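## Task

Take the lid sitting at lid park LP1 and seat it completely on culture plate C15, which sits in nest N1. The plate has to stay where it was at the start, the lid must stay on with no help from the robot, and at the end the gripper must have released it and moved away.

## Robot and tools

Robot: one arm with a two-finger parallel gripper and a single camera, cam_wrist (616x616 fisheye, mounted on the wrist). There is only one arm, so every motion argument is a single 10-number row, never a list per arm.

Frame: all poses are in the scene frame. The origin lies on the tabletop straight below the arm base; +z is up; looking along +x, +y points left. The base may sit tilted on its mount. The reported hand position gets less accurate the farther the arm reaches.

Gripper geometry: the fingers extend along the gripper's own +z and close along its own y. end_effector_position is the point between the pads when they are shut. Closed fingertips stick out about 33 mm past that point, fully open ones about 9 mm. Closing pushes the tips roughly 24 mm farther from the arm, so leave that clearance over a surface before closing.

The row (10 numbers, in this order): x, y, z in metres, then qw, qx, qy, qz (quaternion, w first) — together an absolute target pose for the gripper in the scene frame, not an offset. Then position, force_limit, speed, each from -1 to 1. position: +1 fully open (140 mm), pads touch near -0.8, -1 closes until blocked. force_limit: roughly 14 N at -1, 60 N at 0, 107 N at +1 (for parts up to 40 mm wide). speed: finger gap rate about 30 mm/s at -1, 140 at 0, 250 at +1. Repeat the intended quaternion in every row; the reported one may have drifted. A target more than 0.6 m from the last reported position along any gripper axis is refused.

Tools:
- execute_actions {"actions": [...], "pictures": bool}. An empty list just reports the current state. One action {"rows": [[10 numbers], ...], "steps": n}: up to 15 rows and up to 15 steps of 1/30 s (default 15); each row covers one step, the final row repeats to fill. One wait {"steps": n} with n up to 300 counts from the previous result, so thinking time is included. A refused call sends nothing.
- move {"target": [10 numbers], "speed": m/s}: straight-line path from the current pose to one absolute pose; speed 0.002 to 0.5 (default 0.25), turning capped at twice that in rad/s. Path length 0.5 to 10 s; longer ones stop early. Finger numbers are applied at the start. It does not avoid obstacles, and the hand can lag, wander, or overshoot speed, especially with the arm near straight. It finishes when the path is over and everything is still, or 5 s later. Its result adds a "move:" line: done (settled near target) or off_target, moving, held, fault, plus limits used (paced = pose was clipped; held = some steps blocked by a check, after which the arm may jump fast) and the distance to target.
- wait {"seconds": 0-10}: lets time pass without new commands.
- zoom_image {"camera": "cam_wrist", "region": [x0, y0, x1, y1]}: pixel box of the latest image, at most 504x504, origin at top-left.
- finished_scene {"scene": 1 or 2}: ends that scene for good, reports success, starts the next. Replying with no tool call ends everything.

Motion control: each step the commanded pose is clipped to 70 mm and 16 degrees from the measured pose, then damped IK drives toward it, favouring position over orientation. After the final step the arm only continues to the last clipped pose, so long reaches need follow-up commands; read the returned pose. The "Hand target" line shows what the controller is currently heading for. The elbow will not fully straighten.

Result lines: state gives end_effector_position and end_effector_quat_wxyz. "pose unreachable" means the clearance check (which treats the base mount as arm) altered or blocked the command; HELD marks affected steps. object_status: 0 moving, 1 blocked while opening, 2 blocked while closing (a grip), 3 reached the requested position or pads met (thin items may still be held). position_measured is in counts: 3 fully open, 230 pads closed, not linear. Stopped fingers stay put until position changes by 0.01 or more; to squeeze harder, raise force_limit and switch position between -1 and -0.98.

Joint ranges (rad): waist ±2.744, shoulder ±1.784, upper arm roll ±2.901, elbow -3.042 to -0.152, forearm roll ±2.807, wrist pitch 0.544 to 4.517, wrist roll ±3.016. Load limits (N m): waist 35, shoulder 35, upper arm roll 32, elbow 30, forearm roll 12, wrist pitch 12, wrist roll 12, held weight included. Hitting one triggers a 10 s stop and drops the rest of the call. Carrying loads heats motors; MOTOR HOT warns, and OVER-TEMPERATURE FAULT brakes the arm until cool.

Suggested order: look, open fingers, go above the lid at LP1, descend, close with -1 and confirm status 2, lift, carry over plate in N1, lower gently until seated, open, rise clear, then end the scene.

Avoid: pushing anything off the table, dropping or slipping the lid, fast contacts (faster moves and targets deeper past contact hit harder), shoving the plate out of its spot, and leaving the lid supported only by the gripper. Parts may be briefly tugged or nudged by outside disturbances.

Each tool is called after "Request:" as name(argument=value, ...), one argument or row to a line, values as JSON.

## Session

Request:
execute_actions(
  actions=[],
)

Scene clock: 0.00 s of 6000.00 s.
end_effector_position=(+0.4618, -0.0178, +0.1336) position_measured=3 object_status=3 end_effector_quat_wxyz=(-0.295, +0.706, -0.641, -0.066)
Joint positions: [-0.229 -0.155 -0.11  -2.611  0.898  2.36  -1.108]
Joint velocities: [-0.001 -0.001  0.001  0.     0.    -0.     0.001]
Hand target: +0.462, -0.018, +0.134; -0.295, +0.705, -0.641, -0.066

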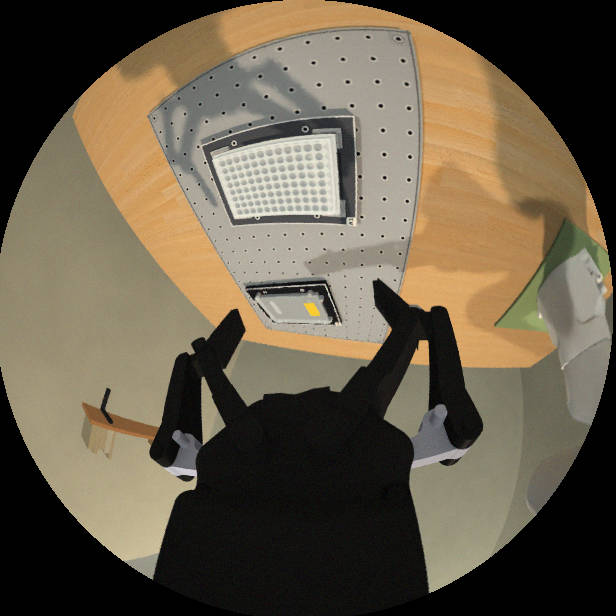

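Request:
move(
  target=[0.57, 0.10, 0.24, 0, 0, 1, 0, 1, 0, 0],
  speed=0.25,
)

Scene clock: 27.27 s of 6000.00 s.
end_effector_position=(+0.5704, +0.1077, +0.2448) position_measured=3 object_status=3 end_effector_quat_wxyz=(+0.012, -0.009, +1.000, +0.007)
Joint positions: [-1.656 -0.365  1.691 -1.926  0.407  1.964  1.455]
Joint velocities: [-0.001 -0.001 -0.001  0.002  0.005 -0.014  0.017]
Hand target: +0.569, +0.110, +0.245; +0.010, -0.003, +1.000, +0.009
Off the commanded pose: 0.009 m, 2 deg.
After step 90, 19.73 s passed at rest.
move: off_target

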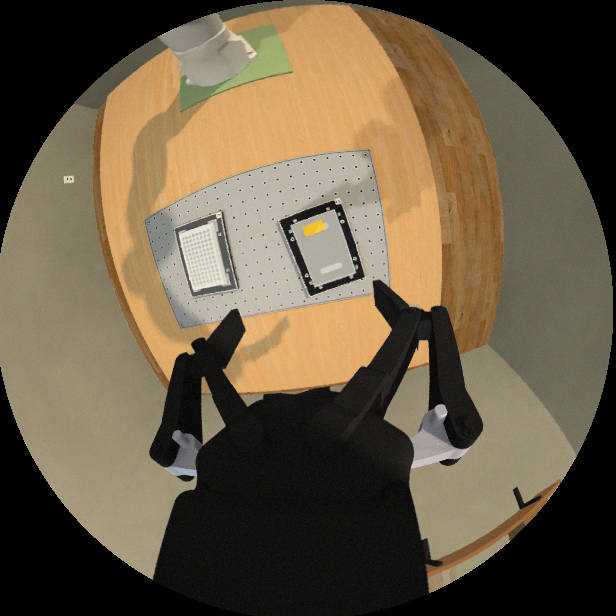

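Request:
zoom_image(
  camera="cam_wrist",
  region=[160, 170, 412, 320],
)

Region (160, 170, 412, 320) of cam_wrist's 616x616 image, scaled by 2.000, with more detail than that image has; it fills the top 300 rows of this view, and the rest is white.

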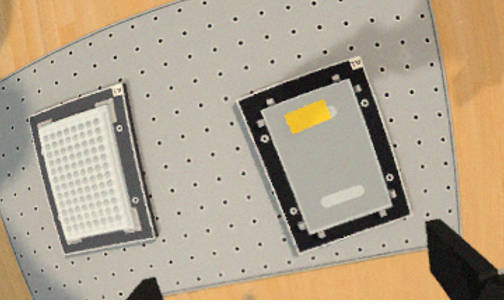

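Request:
move(
  target=[0.5577, 0.1334, 0.13, 0, -0.0958, 0.9954, 0, 1, 0, 0],
  speed=0.15,
)

Scene clock: 47.33 s of 6000.00 s.
end_effector_position=(+0.5569, +0.1348, +0.1303) position_measured=3 object_status=3 end_effector_quat_wxyz=(-0.002, -0.088, +0.996, +0.000)
Joint positions: [-1.838 -0.435  1.988 -2.06   0.491  2.179  1.296]
Joint velocities: [-0.004  0.007  0.01   0.    -0.     0.013 -0.025]
Hand target: +0.558, +0.135, +0.130; +0.001, -0.095, +0.995, +0.001
Off the commanded pose: 0.002 m, 1 deg.
After step 90, 15.63 s passed at rest.
move: done

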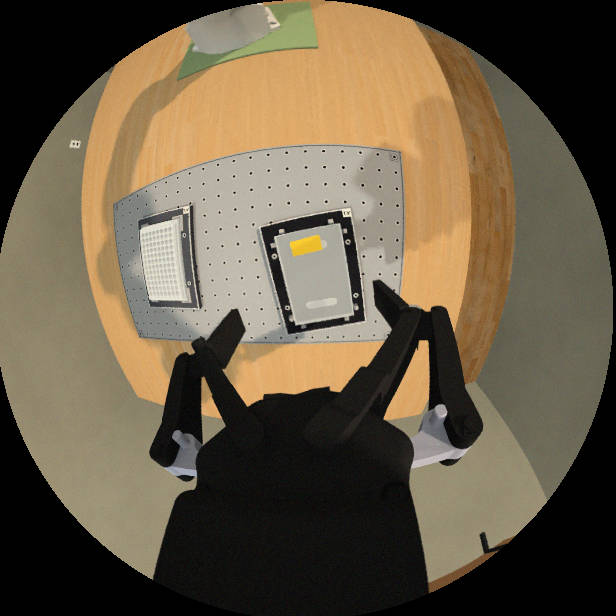

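Request:
zoom_image(
  camera="cam_wrist",
  region=[230, 190, 410, 350],
)

Region (230, 190, 410, 350) of cam_wrist's 616x616 image, scaled by 2.800, with more detail than that image has.

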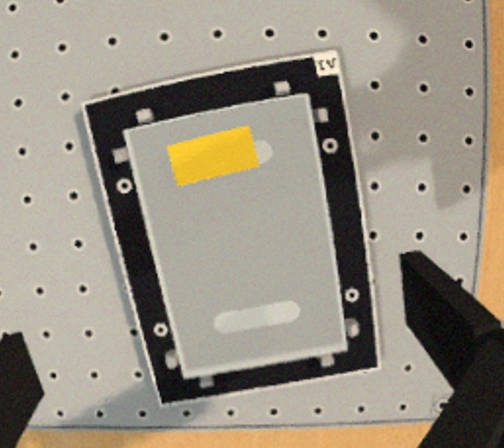

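Request:
move(
  target=[0.5557, 0.1415, 0.075, 0, -0.0958, 0.9954, 0, 0.35, -0.4, 0],
  speed=0.08,
)

Scene clock: 57.00 s of 6000.00 s.
end_effector_position=(+0.5531, +0.1418, +0.0755) position_measured=85 object_status=3 end_effector_quat_wxyz=(-0.005, -0.092, +0.996, -0.000)
Joint positions: [-1.931 -0.51   2.121 -2.088  0.577  2.27   1.248]
Joint velocities: [-0.011  0.005  0.01  -0.001  0.002  0.006 -0.031]
Hand target: +0.556, +0.142, +0.075; -0.000, -0.096, +0.995, +0.000
Off the commanded pose: 0.003 m, 1 deg.
After step 90, 5.63 s passed at rest.
move: done

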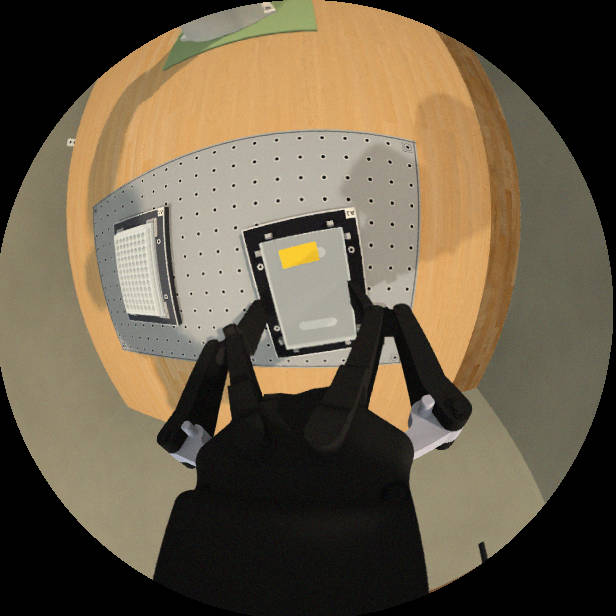

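Request:
zoom_image(
  camera="cam_wrist",
  region=[230, 190, 410, 350],
)

Region (230, 190, 410, 350) of cam_wrist's 616x616 image, scaled by 2.800, with more detail than that image has.

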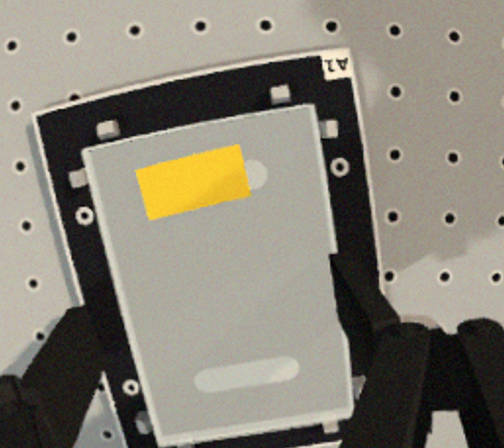

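Request:
move(
  target=[0.5546, 0.1474, 0.075, 0, -0.0958, 0.9954, 0, 0.35, -0.4, 0],
  speed=0.02,
)

Scene clock: 93.37 s of 6000.00 s.
end_effector_position=(+0.5540, +0.1460, +0.0759) position_measured=85 object_status=3 end_effector_quat_wxyz=(-0.002, -0.100, +0.995, -0.000)
Joint positions: [-1.925 -0.51   2.122 -2.088  0.578  2.277  1.241]
Joint velocities: [ 0.    -0.002  0.001  0.001  0.003  0.005  0.   ]
Hand target: +0.554, +0.147, +0.075; -0.000, -0.096, +0.995, +0.000
Off the commanded pose: 0.002 m, 0 deg.
After step 90, 32.63 s passed at rest.
move: done

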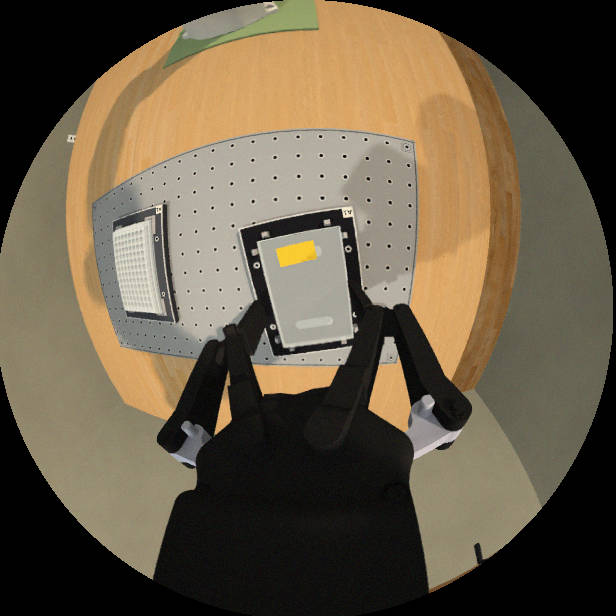

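Request:
zoom_image(
  camera="cam_wrist",
  region=[230, 190, 410, 350],
)

Region (230, 190, 410, 350) of cam_wrist's 616x616 image, scaled by 2.800, with more detail than that image has.

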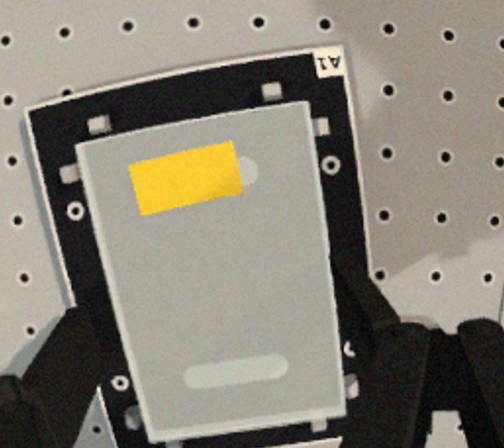

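Request:
move(
  target=[0.5538, 0.1513, 0.075, 0, -0.0958, 0.9954, 0, 0.35, -0.4, 0],
  speed=0.02,
)

Scene clock: 100.50 s of 6000.00 s.
end_effector_position=(+0.5532, +0.1496, +0.0755) position_measured=85 object_status=3 end_effector_quat_wxyz=(-0.001, -0.100, +0.995, -0.001)
Joint positions: [-1.918 -0.511  2.122 -2.088  0.58   2.278  1.246]
Joint velocities: [ 0.001 -0.001  0.    -0.     0.001 -0.001  0.007]
Hand target: +0.554, +0.151, +0.075; -0.000, -0.096, +0.995, +0.000
Off the commanded pose: 0.002 m, 1 deg.
After step 90, 3.43 s passed at rest.
move: done

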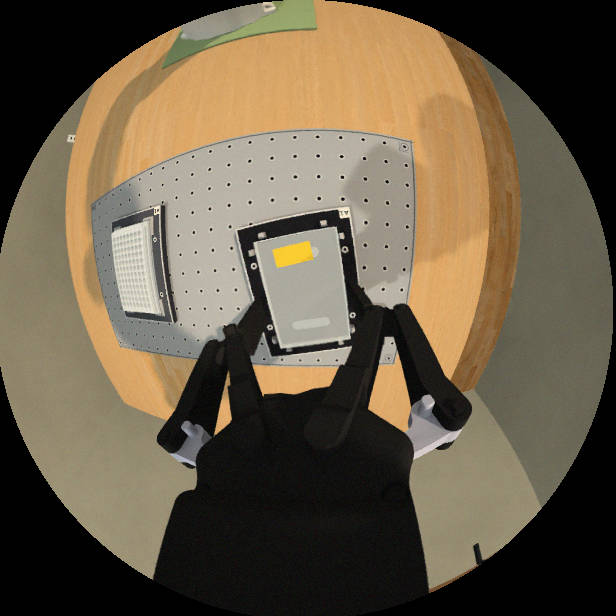

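Request:
zoom_image(
  camera="cam_wrist",
  region=[230, 190, 410, 350],
)

Region (230, 190, 410, 350) of cam_wrist's 616x616 image, scaled by 2.800, with more detail than that image has.

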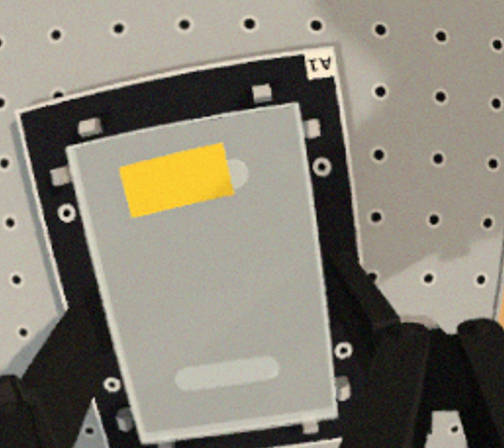

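Request:
move(
  target=[0.5538, 0.1513, 0.0665, 0, -0.0958, 0.9954, 0, 0.35, -0.4, 0],
  speed=0.01,
)

Scene clock: 104.90 s of 6000.00 s.
end_effector_position=(+0.5531, +0.1512, +0.0679) position_measured=85 object_status=3 end_effector_quat_wxyz=(-0.002, -0.097, +0.995, -0.001)
Joint positions: [-1.933 -0.523  2.142 -2.088  0.592  2.29   1.248]
Joint velocities: [-0.001  0.002 -0.001  0.     0.     0.001 -0.001]
Hand target: +0.554, +0.151, +0.067; -0.000, -0.096, +0.995, +0.000
Off the commanded pose: 0.002 m, 0 deg.
After step 90, 0.27 s passed at rest.
move: done

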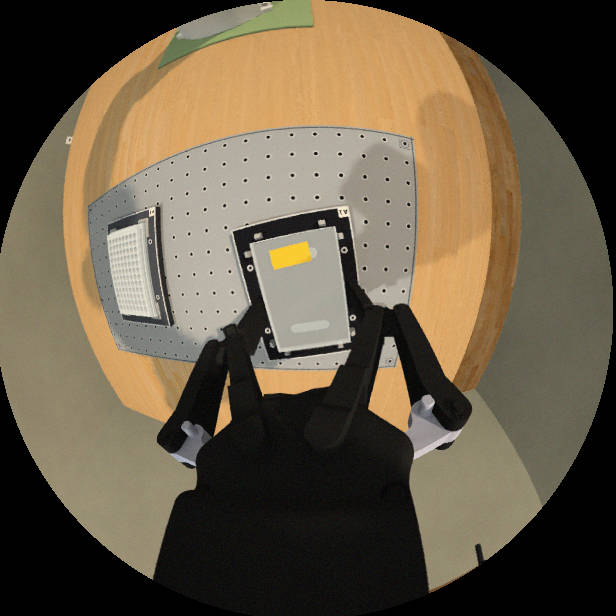

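Request:
execute_actions(
  actions=[
    {"rows": [[0.5538, 0.1513, 0.066, 0, -0.0958, 0.9954, 0, 0.35, -0.4, 0],[0.5538, 0.1513, 0.0655, 0, -0.0958, 0.9954, 0, 0.35, -0.4, 0],[0.5538, 0.1513, 0.065, 0, -0.0958, 0.9954, 0, 0.35, -0.4, 0],[0.5538, 0.1513, 0.0645, 0, -0.0958, 0.9954, 0, 0.35, -0.4, 0],[0.5538, 0.1513, 0.064, 0, -0.0958, 0.9954, 0, 0.35, -0.4, 0]], "steps": 15},
  ],
  pictures=false,
)

Scene clock: 107.87 s of 6000.00 s.
end_effector_position=(+0.5533, +0.1511, +0.0676) position_measured=85 object_status=3 end_effector_quat_wxyz=(-0.002, -0.098, +0.995, +0.001)
Joint positions: [-1.936 -0.523  2.144 -2.088  0.596  2.29   1.241]
Joint velocities: [-0.001  0.    -0.001  0.     0.001  0.001 -0.005]
Hand target: +0.554, +0.151, +0.064; -0.000, -0.096, +0.995, +0.000
Off the commanded pose: 0.004 m, 0 deg.
Steps of this call (steps 1 to 74: nothing new was sent; steps 75 to 89: all 15 steps of this action). Readings (end_effector_position | what the end effector reports):
75: (+0.5531, +0.1512, +0.0678) | position_measured=85 object_status=3
76: (+0.5531, +0.1512, +0.0678) | position_measured=85 object_status=3
78: (+0.5532, +0.1511, +0.0677) | position_measured=85 object_status=3
82: (+0.5533, +0.1511, +0.0676) | position_measured=85 object_status=3
89: the state above

Request:
execute_actions(
  actions=[
    {"rows": [[0.5538, 0.1513, 0.0715, 0, -0.0958, 0.9954, 0, 0.35, -0.4, 0]], "steps": 12},
  ],
)

Scene clock: 110.13 s of 6000.00 s.
end_effector_position=(+0.5546, +0.1521, +0.0714) position_measured=85 object_status=3 end_effector_quat_wxyz=(+0.001, -0.098, +0.995, +0.001)
Joint positions: [-1.924 -0.519  2.132 -2.088  0.595  2.29   1.242]
Joint velocities: [ 0.007 -0.001 -0.008 -0.001 -0.001 -0.     0.002]
Hand target: +0.554, +0.151, +0.071; -0.000, -0.096, +0.995, +0.000
Off the commanded pose: 0.001 m, 0 deg.
Steps of this call (steps 1 to 56: nothing new was sent; steps 57 to 68: all 12 steps of this action). Readings (end_effector_position | what the end effector reports):
57: (+0.5534, +0.1510, +0.0681) | position_measured=85 object_status=3
58: (+0.5537, +0.1513, +0.0691) | position_measured=85 object_status=3
60: (+0.5541, +0.1519, +0.0703) | position_measured=85 object_status=3
64: (+0.5544, +0.1522, +0.0711) | position_measured=85 object_status=3
68: the state above

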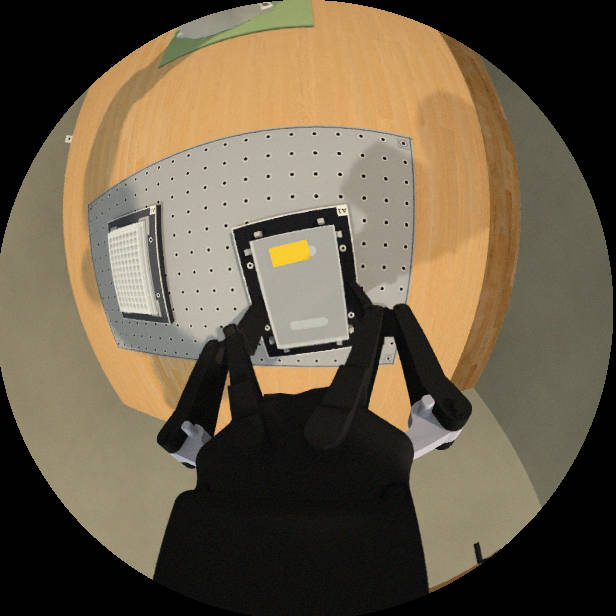

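Request:
execute_actions(
  actions=[
    {"rows": [[0.5540, 0.1515, 0.072, 0, -0.0958, 0.9954, 0, -1, -0.4, -0.5]], "steps": 15},
  ],
  pictures=false,
)

Scene clock: 118.10 s of 6000.00 s.
end_effector_position=(+0.5550, +0.1509, +0.0725) position_measured=103 object_status=2 end_effector_quat_wxyz=(+0.002, -0.097, +0.995, +0.001)
Joint positions: [-1.922 -0.519  2.128 -2.088  0.594  2.288  1.243]
Joint velocities: [ 0.003  0.     0.     0.    -0.001 -0.001  0.   ]
Hand target: +0.554, +0.151, +0.072; +0.000, -0.096, +0.995, -0.000
Off the commanded pose: 0.001 m, 0 deg.
Steps of this call (steps 1 to 90: nothing new was sent; then 4.47 s passed at rest; steps 91 to 105: all 15 steps of this action). Readings (end_effector_position | what the end effector reports):
91: (+0.5547, +0.1520, +0.0716) | position_measured=85 object_status=0
92: (+0.5547, +0.1520, +0.0717) | position_measured=88 object_status=0
94: (+0.5551, +0.1509, +0.0723) | position_measured=98 object_status=0
98: (+0.5550, +0.1509, +0.0725) | position_measured=103 object_status=0
105: the state above

Request:
move(
  target=[0.555, 0.151, 0.125, 0, -0.0958, 0.9954, 0, -1, -0.4, -0.5],
  speed=0.06,
)

Scene clock: 120.73 s of 6000.00 s.
end_effector_position=(+0.5555, +0.1510, +0.1246) position_measured=103 object_status=2 end_effector_quat_wxyz=(+0.002, -0.099, +0.995, +0.001)
Joint positions: [-1.819 -0.45   1.997 -2.062  0.513  2.194  1.288]
Joint velocities: [ 0.006 -0.003 -0.008  0.    -0.    -0.015  0.009]
Hand target: +0.555, +0.150, +0.125; -0.000, -0.096, +0.995, -0.000
Off the commanded pose: 0.001 m, 0 deg.
move: done

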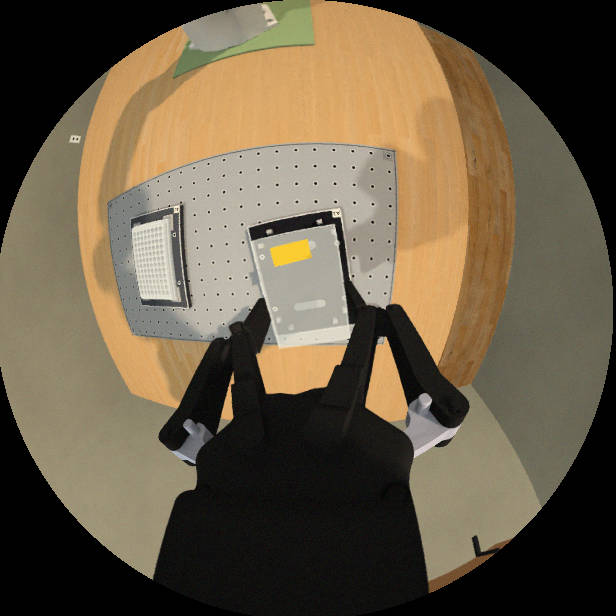

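Request:
move(
  target=[0.5555, 0.1510, 0.165, 0, -0.0958, 0.9954, 0, -1, -0.4, -0.5],
  speed=0.1,
)

Scene clock: 132.10 s of 6000.00 s.
end_effector_position=(+0.5561, +0.1512, +0.1645) position_measured=103 object_status=2 end_effector_quat_wxyz=(+0.002, -0.099, +0.995, +0.001)
Joint positions: [-1.742 -0.407  1.901 -2.025  0.457  2.116  1.323]
Joint velocities: [ 0.006 -0.007 -0.008  0.    -0.001 -0.013  0.008]
Hand target: +0.555, +0.151, +0.165; -0.000, -0.096, +0.995, -0.000
Off the commanded pose: 0.001 m, 0 deg.
After step 90, 7.40 s passed at rest.
move: done

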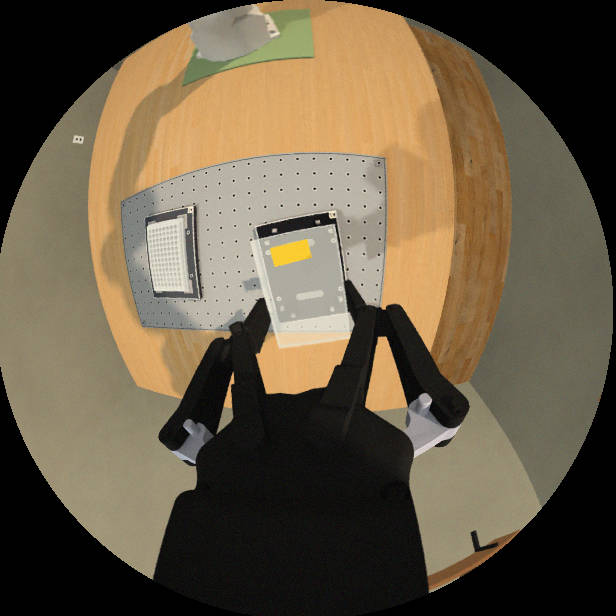

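Request:
move(
  target=[0.494, -0.129, 0.165, 0, -0.0958, 0.9954, 0, -1, -0.4, -0.5],
  speed=0.15,
)

Scene clock: 136.33 s of 6000.00 s.
end_effector_position=(+0.4991, -0.1332, +0.1642) position_measured=103 object_status=2 end_effector_quat_wxyz=(+0.001, -0.087, +0.996, -0.003)
Joint positions: [-1.689 -0.116  1.402 -2.258  0.138  2.234  1.037]
Joint velocities: [-0.     0.    -0.001  0.001 -0.001  0.002 -0.024]
Hand target: +0.499, -0.135, +0.164; +0.002, -0.094, +0.996, -0.005
Off the commanded pose: 0.007 m, 1 deg.
move: off_target

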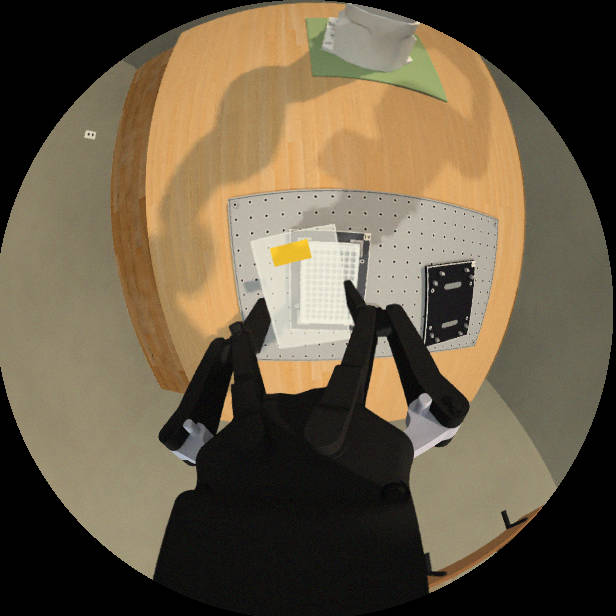

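Request:
zoom_image(
  camera="cam_wrist",
  region=[220, 180, 400, 350],
)

Region (220, 180, 400, 350) of cam_wrist's 616x616 image, scaled by 2.800, with more detail than that image has.

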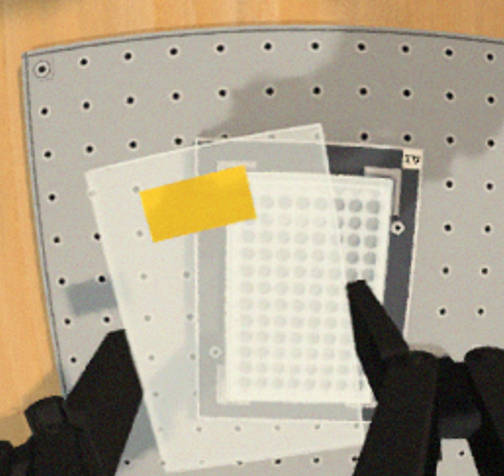

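Request:
move(
  target=[0.5197, -0.1091, 0.15, 0, 0.0262, 0.99966, 0, -1, -0.4, -0.5],
  speed=0.08,
)

Request:
zoom_image(
  camera="cam_wrist",
  region=[220, 180, 400, 350],
)

Scene clock: 149.27 s of 6000.00 s.
end_effector_position=(+0.5199, -0.1097, +0.1509) position_measured=103 object_status=2 end_effector_quat_wxyz=(+0.002, +0.020, +1.000, -0.002)
Joint positions: [-1.995 -0.223  1.745 -2.216  0.275  2.238  1.206]
Joint velocities: [-0.001 -0.007 -0.002  0.001  0.011 -0.007  0.012]
Hand target: +0.520, -0.108, +0.151; +0.001, +0.026, +1.000, +0.000
Off the commanded pose: 0.001 m, 1 deg.
After step 90, 8.00 s passed at rest.
move: done

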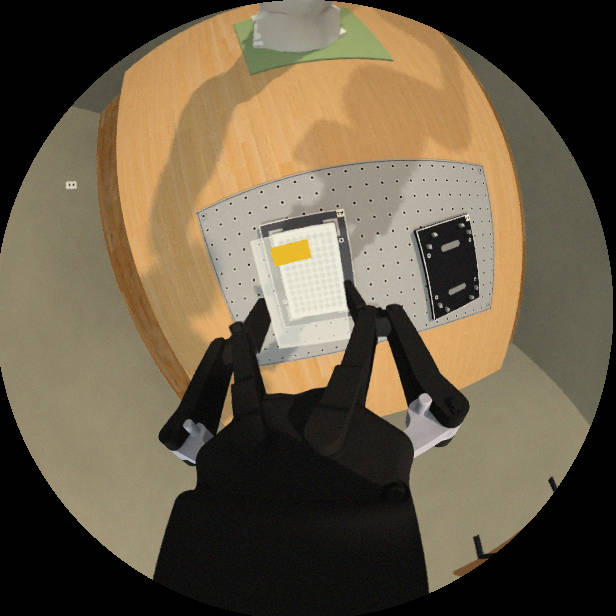

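Region (220, 180, 400, 350) of cam_wrist's 616x616 image, scaled by 2.800, with more detail than that image has.

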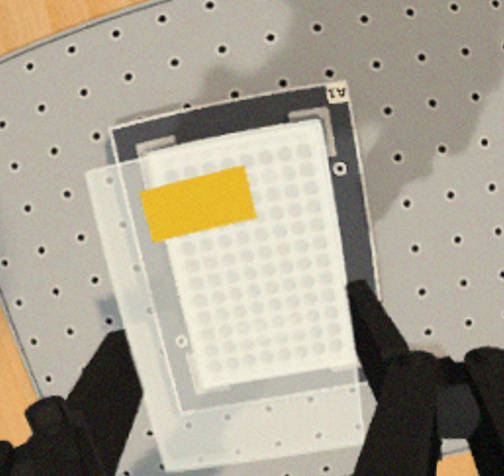

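Request:
move(
  target=[0.5190, -0.1080, 0.102, 0, 0.0262, 0.99966, 0, -1, -0.4, -0.5],
  speed=0.05,
)

Request:
zoom_image(
  camera="cam_wrist",
  region=[235, 185, 375, 350],
)

Scene clock: 154.70 s of 6000.00 s.
end_effector_position=(+0.5182, -0.1079, +0.1023) position_measured=103 object_status=2 end_effector_quat_wxyz=(-0.002, +0.030, +1.000, -0.001)
Joint positions: [-2.199 -0.309  1.964 -2.248  0.39   2.323  1.153]
Joint velocities: [-0.02   0.001  0.02  -0.    -0.001  0.015 -0.014]
Hand target: +0.520, -0.108, +0.102; +0.000, +0.026, +1.000, -0.000
Off the commanded pose: 0.001 m, 1 deg.
After step 90, 1.10 s passed at rest.
move: done

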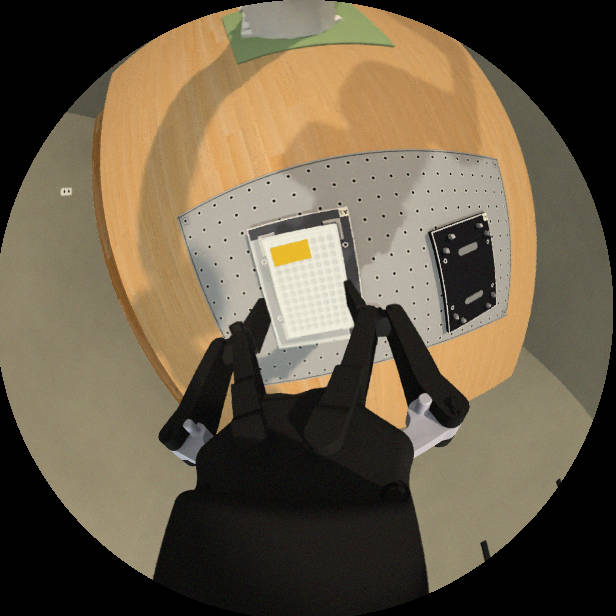

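Region (235, 185, 375, 350) of cam_wrist's 616x616 image, scaled by 3.055, with more detail than that image has; it fills the left 428 columns of this view, and the rest is white.

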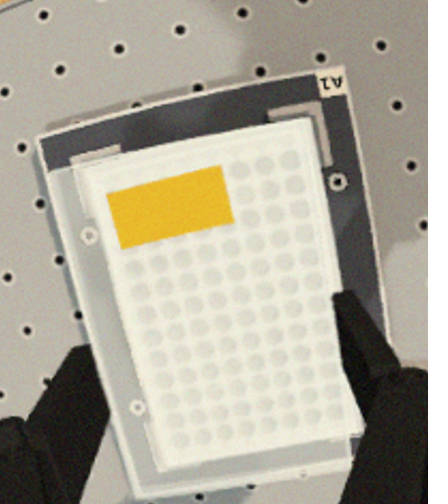

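Request:
zoom_image(
  camera="cam_wrist",
  region=[240, 200, 366, 284],
)

Region (240, 200, 366, 284) of cam_wrist's 616x616 image, scaled by 4.000, with more detail than that image has.

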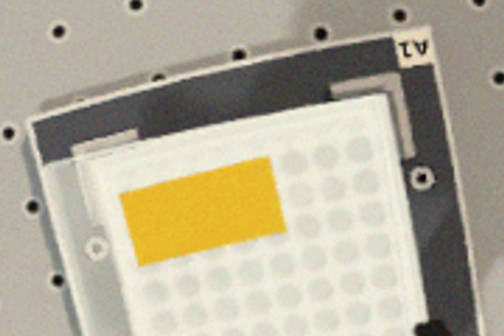

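Request:
move(
  target=[0.5195, -0.1080, 0.092, 0, 0.0262, 0.99966, 0, -1, -0.4, -0.5],
  speed=0.02,
)

Request:
zoom_image(
  camera="cam_wrist",
  region=[240, 200, 366, 284],
)

Scene clock: 166.27 s of 6000.00 s.
end_effector_position=(+0.5188, -0.1080, +0.0928) position_measured=103 object_status=2 end_effector_quat_wxyz=(-0.002, +0.029, +1.000, -0.001)
Joint positions: [-2.242 -0.323  2.01  -2.251  0.408  2.343  1.137]
Joint velocities: [-0.018 -0.002  0.019 -0.    -0.001  0.012 -0.007]
Hand target: +0.520, -0.108, +0.092; +0.000, +0.026, +1.000, -0.000
Off the commanded pose: 0.001 m, 0 deg.
After step 90, 7.80 s passed at rest.
move: done

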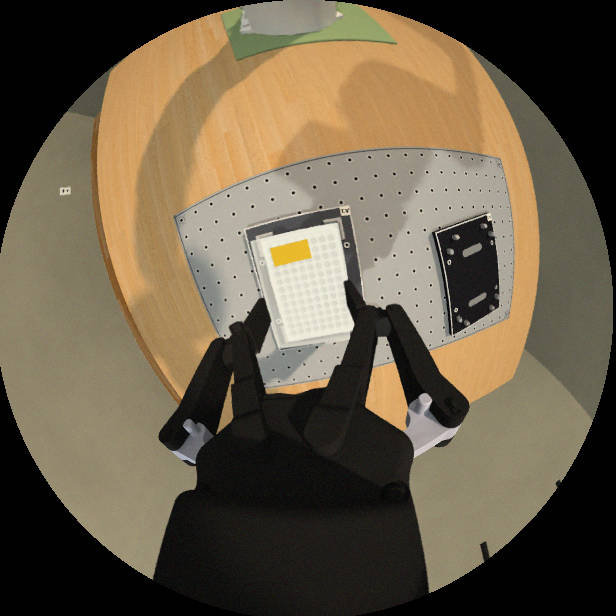

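Region (240, 200, 366, 284) of cam_wrist's 616x616 image, scaled by 4.000, with more detail than that image has.

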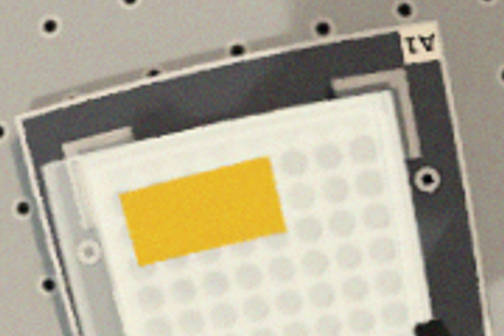

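Request:
zoom_image(
  camera="cam_wrist",
  region=[270, 200, 396, 350],
)

Region (270, 200, 396, 350) of cam_wrist's 616x616 image, scaled by 3.360, with more detail than that image has; it fills the left 423 columns of this view, and the rest is white.

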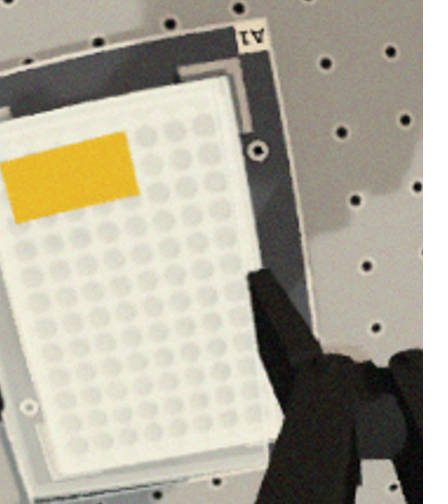

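Request:
zoom_image(
  camera="cam_wrist",
  region=[250, 262, 362, 346],
)

Region (250, 262, 362, 346) of cam_wrist's 616x616 image, scaled by 4.500, with more detail than that image has; it fills the top 378 rows of this view, and the rest is white.

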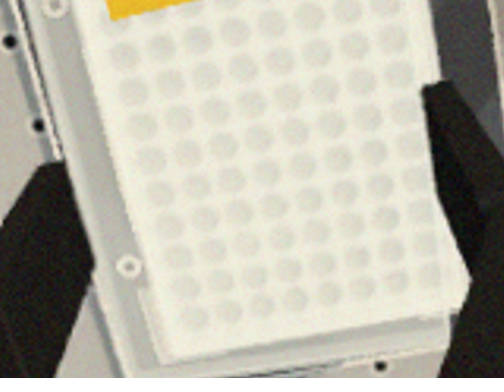

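Request:
zoom_image(
  camera="cam_wrist",
  region=[316, 215, 366, 285],
)

Region (316, 215, 366, 285) of cam_wrist's 616x616 image, scaled by 7.200, with more detail than that image has; it fills the left 360 columns of this view, and the rest is white.

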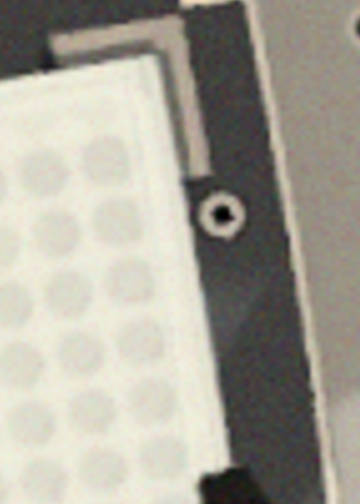

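Request:
move(
  target=[0.5190, -0.1054, 0.092, 0, 0.0262, 0.99966, 0, -1, -0.4, -0.5],
  speed=0.02,
)

Request:
zoom_image(
  camera="cam_wrist",
  region=[316, 215, 366, 285],
)

Scene clock: 211.03 s of 6000.00 s.
end_effector_position=(+0.5185, -0.1052, +0.0919) position_measured=103 object_status=2 end_effector_quat_wxyz=(-0.002, +0.026, +1.000, +0.000)
Joint positions: [-2.238 -0.32   2.012 -2.255  0.408  2.346  1.135]
Joint velocities: [ 0.002  0.    -0.001 -0.     0.001  0.002 -0.   ]
Hand target: +0.519, -0.105, +0.092; -0.000, +0.026, +1.000, +0.000
Off the commanded pose: 0.001 m, 0 deg.
After step 90, 41.07 s passed at rest.
move: done

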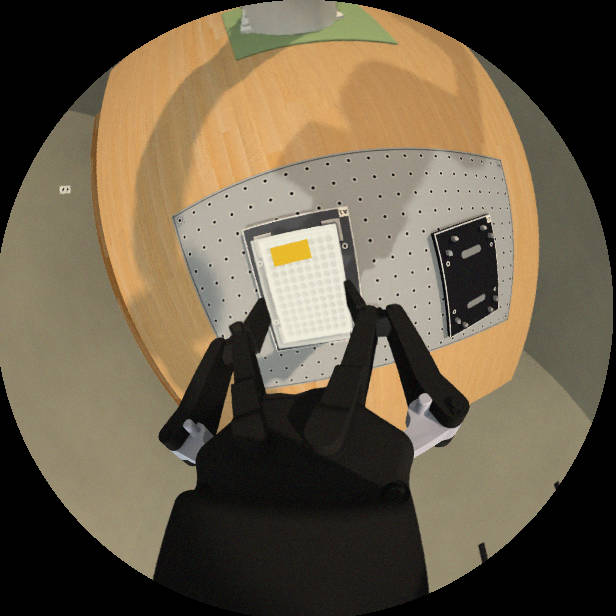

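Region (316, 215, 366, 285) of cam_wrist's 616x616 image, scaled by 7.200, with more detail than that image has; it fills the left 360 columns of this view, and the rest is white.

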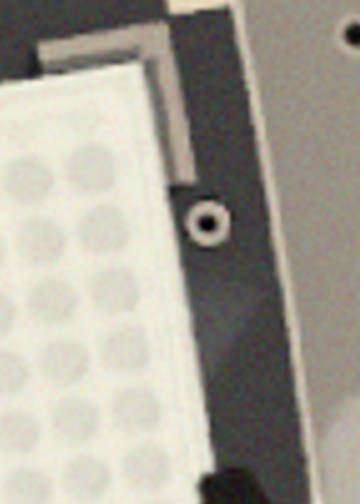

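Request:
execute_actions(
  actions=[
    {"rows": [[0.5190, -0.1050, 0.0915, 0, 0.0262, 0.99966, 0, -1, -0.4, -0.5],[0.5190, -0.1050, 0.0910, 0, 0.0262, 0.99966, 0, -1, -0.4, -0.5],[0.5190, -0.1050, 0.0905, 0, 0.0262, 0.99966, 0, -1, -0.4, -0.5],[0.5190, -0.1050, 0.0900, 0, 0.0262, 0.99966, 0, -1, -0.4, -0.5],[0.5190, -0.1050, 0.0895, 0, 0.0262, 0.99966, 0, -1, -0.4, -0.5],[0.5190, -0.1050, 0.0890, 0, 0.0262, 0.99966, 0, -1, -0.4, -0.5],[0.5190, -0.1050, 0.0885, 0, 0.0262, 0.99966, 0, -1, -0.4, -0.5],[0.5190, -0.1050, 0.0880, 0, 0.0262, 0.99966, 0, -1, -0.4, -0.5],[0.5190, -0.1050, 0.0875, 0, 0.0262, 0.99966, 0, -1, -0.4, -0.5],[0.5190, -0.1050, 0.0870, 0, 0.0262, 0.99966, 0, -1, -0.4, -0.5],[0.5190, -0.1050, 0.0865, 0, 0.0262, 0.99966, 0, -1, -0.4, -0.5],[0.5190, -0.1050, 0.0860, 0, 0.0262, 0.99966, 0, -1, -0.4, -0.5],[0.5190, -0.1050, 0.0855, 0, 0.0262, 0.99966, 0, -1, -0.4, -0.5],[0.5190, -0.1050, 0.0850, 0, 0.0262, 0.99966, 0, -1, -0.4, -0.5],[0.5190, -0.1050, 0.0845, 0, 0.0262, 0.99966, 0, -1, -0.4, -0.5]], "steps": 15},
  ],
  pictures=false,
)

Scene clock: 217.93 s of 6000.00 s.
end_effector_position=(+0.5186, -0.1051, +0.0880) position_measured=103 object_status=2 end_effector_quat_wxyz=(-0.001, +0.028, +1.000, +0.001)
Joint positions: [-2.254 -0.326  2.029 -2.257  0.419  2.354  1.131]
Joint velocities: [-0.043  0.     0.03   0.004  0.027  0.001 -0.031]
Hand target: +0.519, -0.105, +0.085; +0.000, +0.026, +1.000, -0.000
Off the commanded pose: 0.004 m, 0 deg.
Steps of this call (steps 1 to 90: nothing new was sent; then 3.40 s passed at rest; steps 91 to 105: all 15 steps of this action). Readings (end_effector_position | what the end effector reports):
91: (+0.5185, -0.1051, +0.0919) | position_measured=103 object_status=2
92: (+0.5186, -0.1052, +0.0919) | position_measured=103 object_status=2
94: (+0.5186, -0.1052, +0.0916) | position_measured=103 object_status=2
98: (+0.5185, -0.1050, +0.0901) | position_measured=103 object_status=2
105: the state above

Request:
execute_actions(
  actions=[
    {"rows": [[0.5190, -0.1050, 0.0840, 0, 0.0262, 0.99966, 0, -1, -0.4, -0.5],[0.5190, -0.1050, 0.0835, 0, 0.0262, 0.99966, 0, -1, -0.4, -0.5],[0.5190, -0.1050, 0.0830, 0, 0.0262, 0.99966, 0, -1, -0.4, -0.5],[0.5190, -0.1050, 0.0825, 0, 0.0262, 0.99966, 0, -1, -0.4, -0.5],[0.5190, -0.1050, 0.0820, 0, 0.0262, 0.99966, 0, -1, -0.4, -0.5],[0.5190, -0.1050, 0.0815, 0, 0.0262, 0.99966, 0, -1, -0.4, -0.5],[0.5190, -0.1050, 0.0810, 0, 0.0262, 0.99966, 0, -1, -0.4, -0.5],[0.5190, -0.1050, 0.0805, 0, 0.0262, 0.99966, 0, -1, -0.4, -0.5],[0.5190, -0.1050, 0.0800, 0, 0.0262, 0.99966, 0, -1, -0.4, -0.5]], "steps": 15},
  ],
  pictures=false,
)

Scene clock: 220.87 s of 6000.00 s.
end_effector_position=(+0.5194, -0.1055, +0.0866) position_measured=103 object_status=2 end_effector_quat_wxyz=(+0.000, +0.027, +1.000, +0.006)
Joint positions: [-2.27  -0.328  2.041 -2.255  0.433  2.354  1.115]
Joint velocities: [-0.004 -0.001  0.003  0.005  0.008  0.    -0.015]
Hand target: +0.519, -0.105, +0.080; -0.000, +0.026, +1.000, +0.000
Off the commanded pose: 0.007 m, 1 deg.
Steps of this call (steps 1 to 73: nothing new was sent; steps 74 to 88: all 15 steps of this action). Readings (end_effector_position | what the end effector reports):
74: (+0.5188, -0.1052, +0.0878) | position_measured=103 object_status=2
75: (+0.5188, -0.1052, +0.0878) | position_measured=103 object_status=2
77: (+0.5188, -0.1053, +0.0876) | position_measured=103 object_status=2
81: (+0.5190, -0.1054, +0.0871) | position_measured=103 object_status=2
88: the state above

Request:
move(
  target=[0.5190, -0.1050, 0.0905, 0, 0.0262, 0.99966, 0, -1, -0.4, -0.5],
  speed=0.02,
)

Scene clock: 223.00 s of 6000.00 s.
end_effector_position=(+0.5207, -0.1039, +0.0910) position_measured=103 object_status=2 end_effector_quat_wxyz=(+0.002, +0.023, +1.000, +0.002)
Joint positions: [-2.236 -0.326  2.012 -2.256  0.424  2.353  1.12 ]
Joint velocities: [ 0.017  0.    -0.02   0.001  0.     0.001  0.007]
Hand target: +0.519, -0.105, +0.090; -0.000, +0.026, +1.000, +0.000
Off the commanded pose: 0.002 m, 0 deg.
move: done

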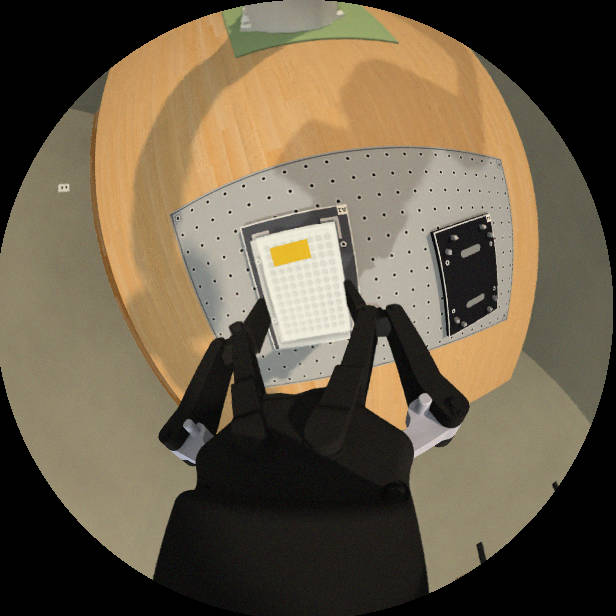

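Request:
zoom_image(
  camera="cam_wrist",
  region=[235, 205, 375, 350],
)

Region (235, 205, 375, 350) of cam_wrist's 616x616 image, scaled by 3.476, with more detail than that image has; it fills the left 487 columns of this view, and the rest is white.

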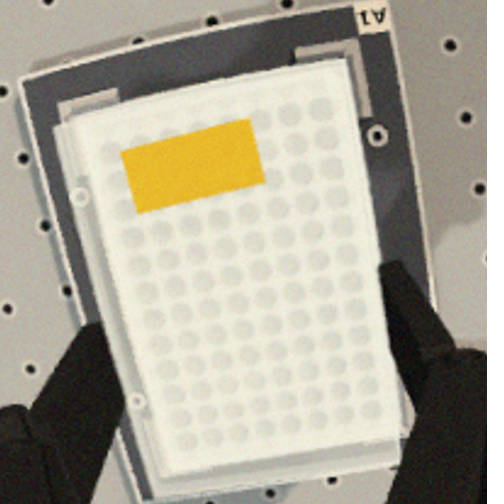

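Request:
zoom_image(
  camera="cam_wrist",
  region=[265, 290, 365, 360],
)

Region (265, 290, 365, 360) of cam_wrist's 616x616 image, scaled by 5.040, with more detail than that image has; it fills the top 353 rows of this view, and the rest is white.

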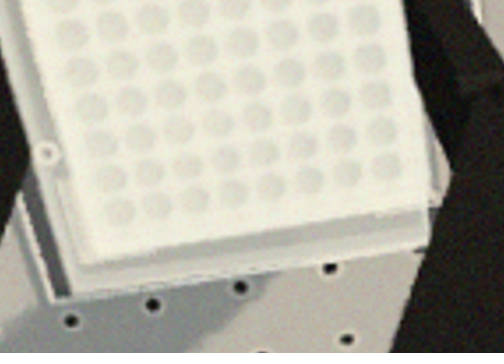

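Request:
zoom_image(
  camera="cam_wrist",
  region=[244, 222, 294, 262],
)

Region (244, 222, 294, 262) of cam_wrist's 616x616 image, scaled by 10.080, with more detail than that image has; it fills the top 403 rows of this view, and the rest is white.

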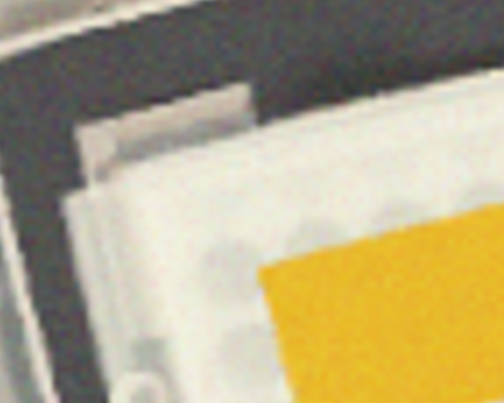

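Request:
move(
  target=[0.5190, -0.1038, 0.0905, 0, 0.0262, 0.99966, 0, -1, -0.4, -0.5],
  speed=0.02,
)

Scene clock: 285.33 s of 6000.00 s.
end_effector_position=(+0.5209, -0.1031, +0.0913) position_measured=103 object_status=2 end_effector_quat_wxyz=(+0.002, +0.023, +1.000, +0.001)
Joint positions: [-2.229 -0.327  2.007 -2.256  0.424  2.353  1.122]
Joint velocities: [ 0.004 -0.003 -0.004 -0.001  0.001  0.001  0.001]
Hand target: +0.519, -0.104, +0.090; -0.000, +0.026, +1.000, +0.000
Off the commanded pose: 0.002 m, 0 deg.
After step 90, 58.63 s passed at rest.
move: done

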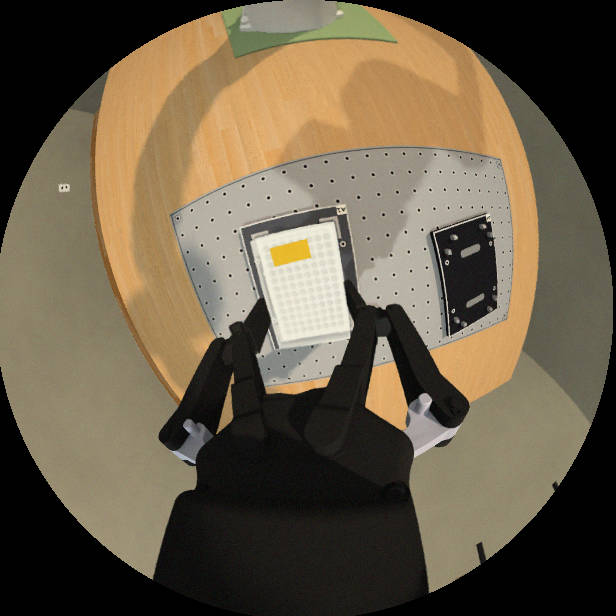

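Request:
execute_actions(
  actions=[
    {"rows": [[0.5172, -0.1045, 0.0895, 0, 0.0262, 0.99966, 0, -1, -0.4, -0.5]], "steps": 15},
    {"steps": 15},
  ],
  pictures=false,
)


Request:
move(
  target=[0.5172, -0.1045, 0.0895, 0, 0.0262, 0.99966, 0, -1, -0.4, -0.5],
  speed=0.02,
)

Scene clock: 288.77 s of 6000.00 s.
end_effector_position=(+0.5177, -0.1038, +0.0896) position_measured=103 object_status=2 end_effector_quat_wxyz=(-0.000, +0.024, +1.000, +0.001)
Joint positions: [-2.225 -0.327  2.003 -2.262  0.424  2.353  1.123]
Joint velocities: [ 0.002 -0.    -0.002 -0.002  0.001  0.    -0.001]
Hand target: +0.517, -0.105, +0.089; -0.000, +0.026, +1.000, -0.000
Off the commanded pose: 0.001 m, 0 deg.
move: done

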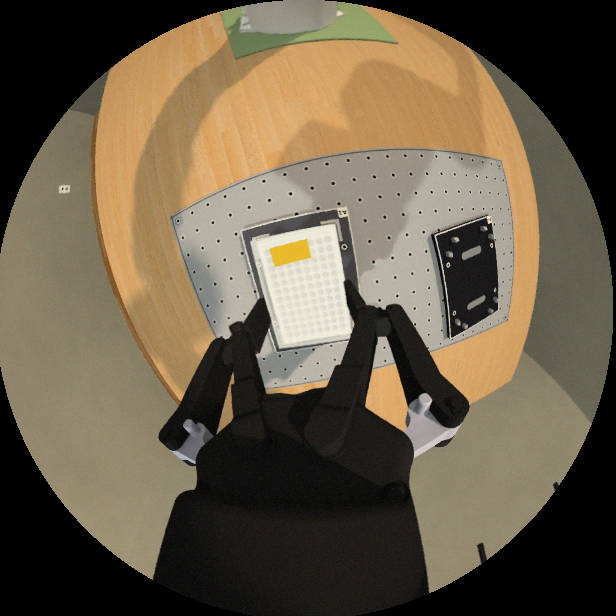

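Request:
execute_actions(
  actions=[
    {"rows": [[0.5172, -0.1045, 0.0890, 0, 0.0262, 0.99966, 0, -1, -0.4, -0.5],[0.5172, -0.1045, 0.0885, 0, 0.0262, 0.99966, 0, -1, -0.4, -0.5],[0.5172, -0.1045, 0.0880, 0, 0.0262, 0.99966, 0, -1, -0.4, -0.5],[0.5172, -0.1045, 0.0875, 0, 0.0262, 0.99966, 0, -1, -0.4, -0.5],[0.5172, -0.1045, 0.0870, 0, 0.0262, 0.99966, 0, -1, -0.4, -0.5],[0.5172, -0.1045, 0.0865, 0, 0.0262, 0.99966, 0, -1, -0.4, -0.5],[0.5172, -0.1045, 0.0860, 0, 0.0262, 0.99966, 0, -1, -0.4, -0.5],[0.5172, -0.1045, 0.0855, 0, 0.0262, 0.99966, 0, -1, -0.4, -0.5],[0.5172, -0.1045, 0.0850, 0, 0.0262, 0.99966, 0, -1, -0.4, -0.5]], "steps": 15},
  ],
  pictures=false,
)

Request:
execute_actions(
  actions=[
    {"steps": 15},
  ],
  pictures=false,
)

Scene clock: 293.47 s of 6000.00 s.
end_effector_position=(+0.5175, -0.1046, +0.0875) position_measured=103 object_status=2 end_effector_quat_wxyz=(-0.000, +0.026, +1.000, +0.001)
Joint positions: [-2.235 -0.331  2.011 -2.263  0.43   2.357  1.12 ]
Joint velocities: [-0.006  0.003  0.005  0.001  0.001 -0.001 -0.007]
Hand target: +0.517, -0.104, +0.085; +0.000, +0.026, +1.000, -0.000
Off the commanded pose: 0.003 m, 0 deg.
Steps of this call (steps 1 to 90: nothing new was sent; then 1.20 s passed at rest; steps 91 to 105: all 15 steps of this action). Readings (end_effector_position | what the end effector reports):
91: (+0.5176, -0.1038, +0.0896) | position_measured=103 object_status=2
92: (+0.5176, -0.1038, +0.0895) | position_measured=103 object_status=2
94: (+0.5174, -0.1041, +0.0892) | position_measured=103 object_status=2
98: (+0.5174, -0.1044, +0.0879) | position_measured=103 object_status=2
105: the state above

Scene clock: 293.97 s of 6000.00 s.
end_effector_position=(+0.5176, -0.1046, +0.0875) position_measured=103 object_status=2 end_effector_quat_wxyz=(-0.000, +0.026, +1.000, +0.001)
Joint positions: [-2.235 -0.331  2.012 -2.263  0.431  2.357  1.119]
Joint velocities: [ 0.     0.001  0.001 -0.001 -0.    -0.001 -0.001]
Hand target: +0.517, -0.104, +0.085; +0.000, +0.026, +1.000, -0.000
Off the commanded pose: 0.003 m, 0 deg.
Steps of this call (steps 1 to 15: nothing new was sent). Readings (end_effector_position | what the end effector reports):
1: (+0.5176, -0.1046, +0.0875) | position_measured=103 object_status=2
2: (+0.5176, -0.1046, +0.0875) | position_measured=103 object_status=2
4: (+0.5176, -0.1046, +0.0875) | position_measured=103 object_status=2
8: (+0.5176, -0.1046, +0.0875) | position_measured=103 object_status=2
15: the state above


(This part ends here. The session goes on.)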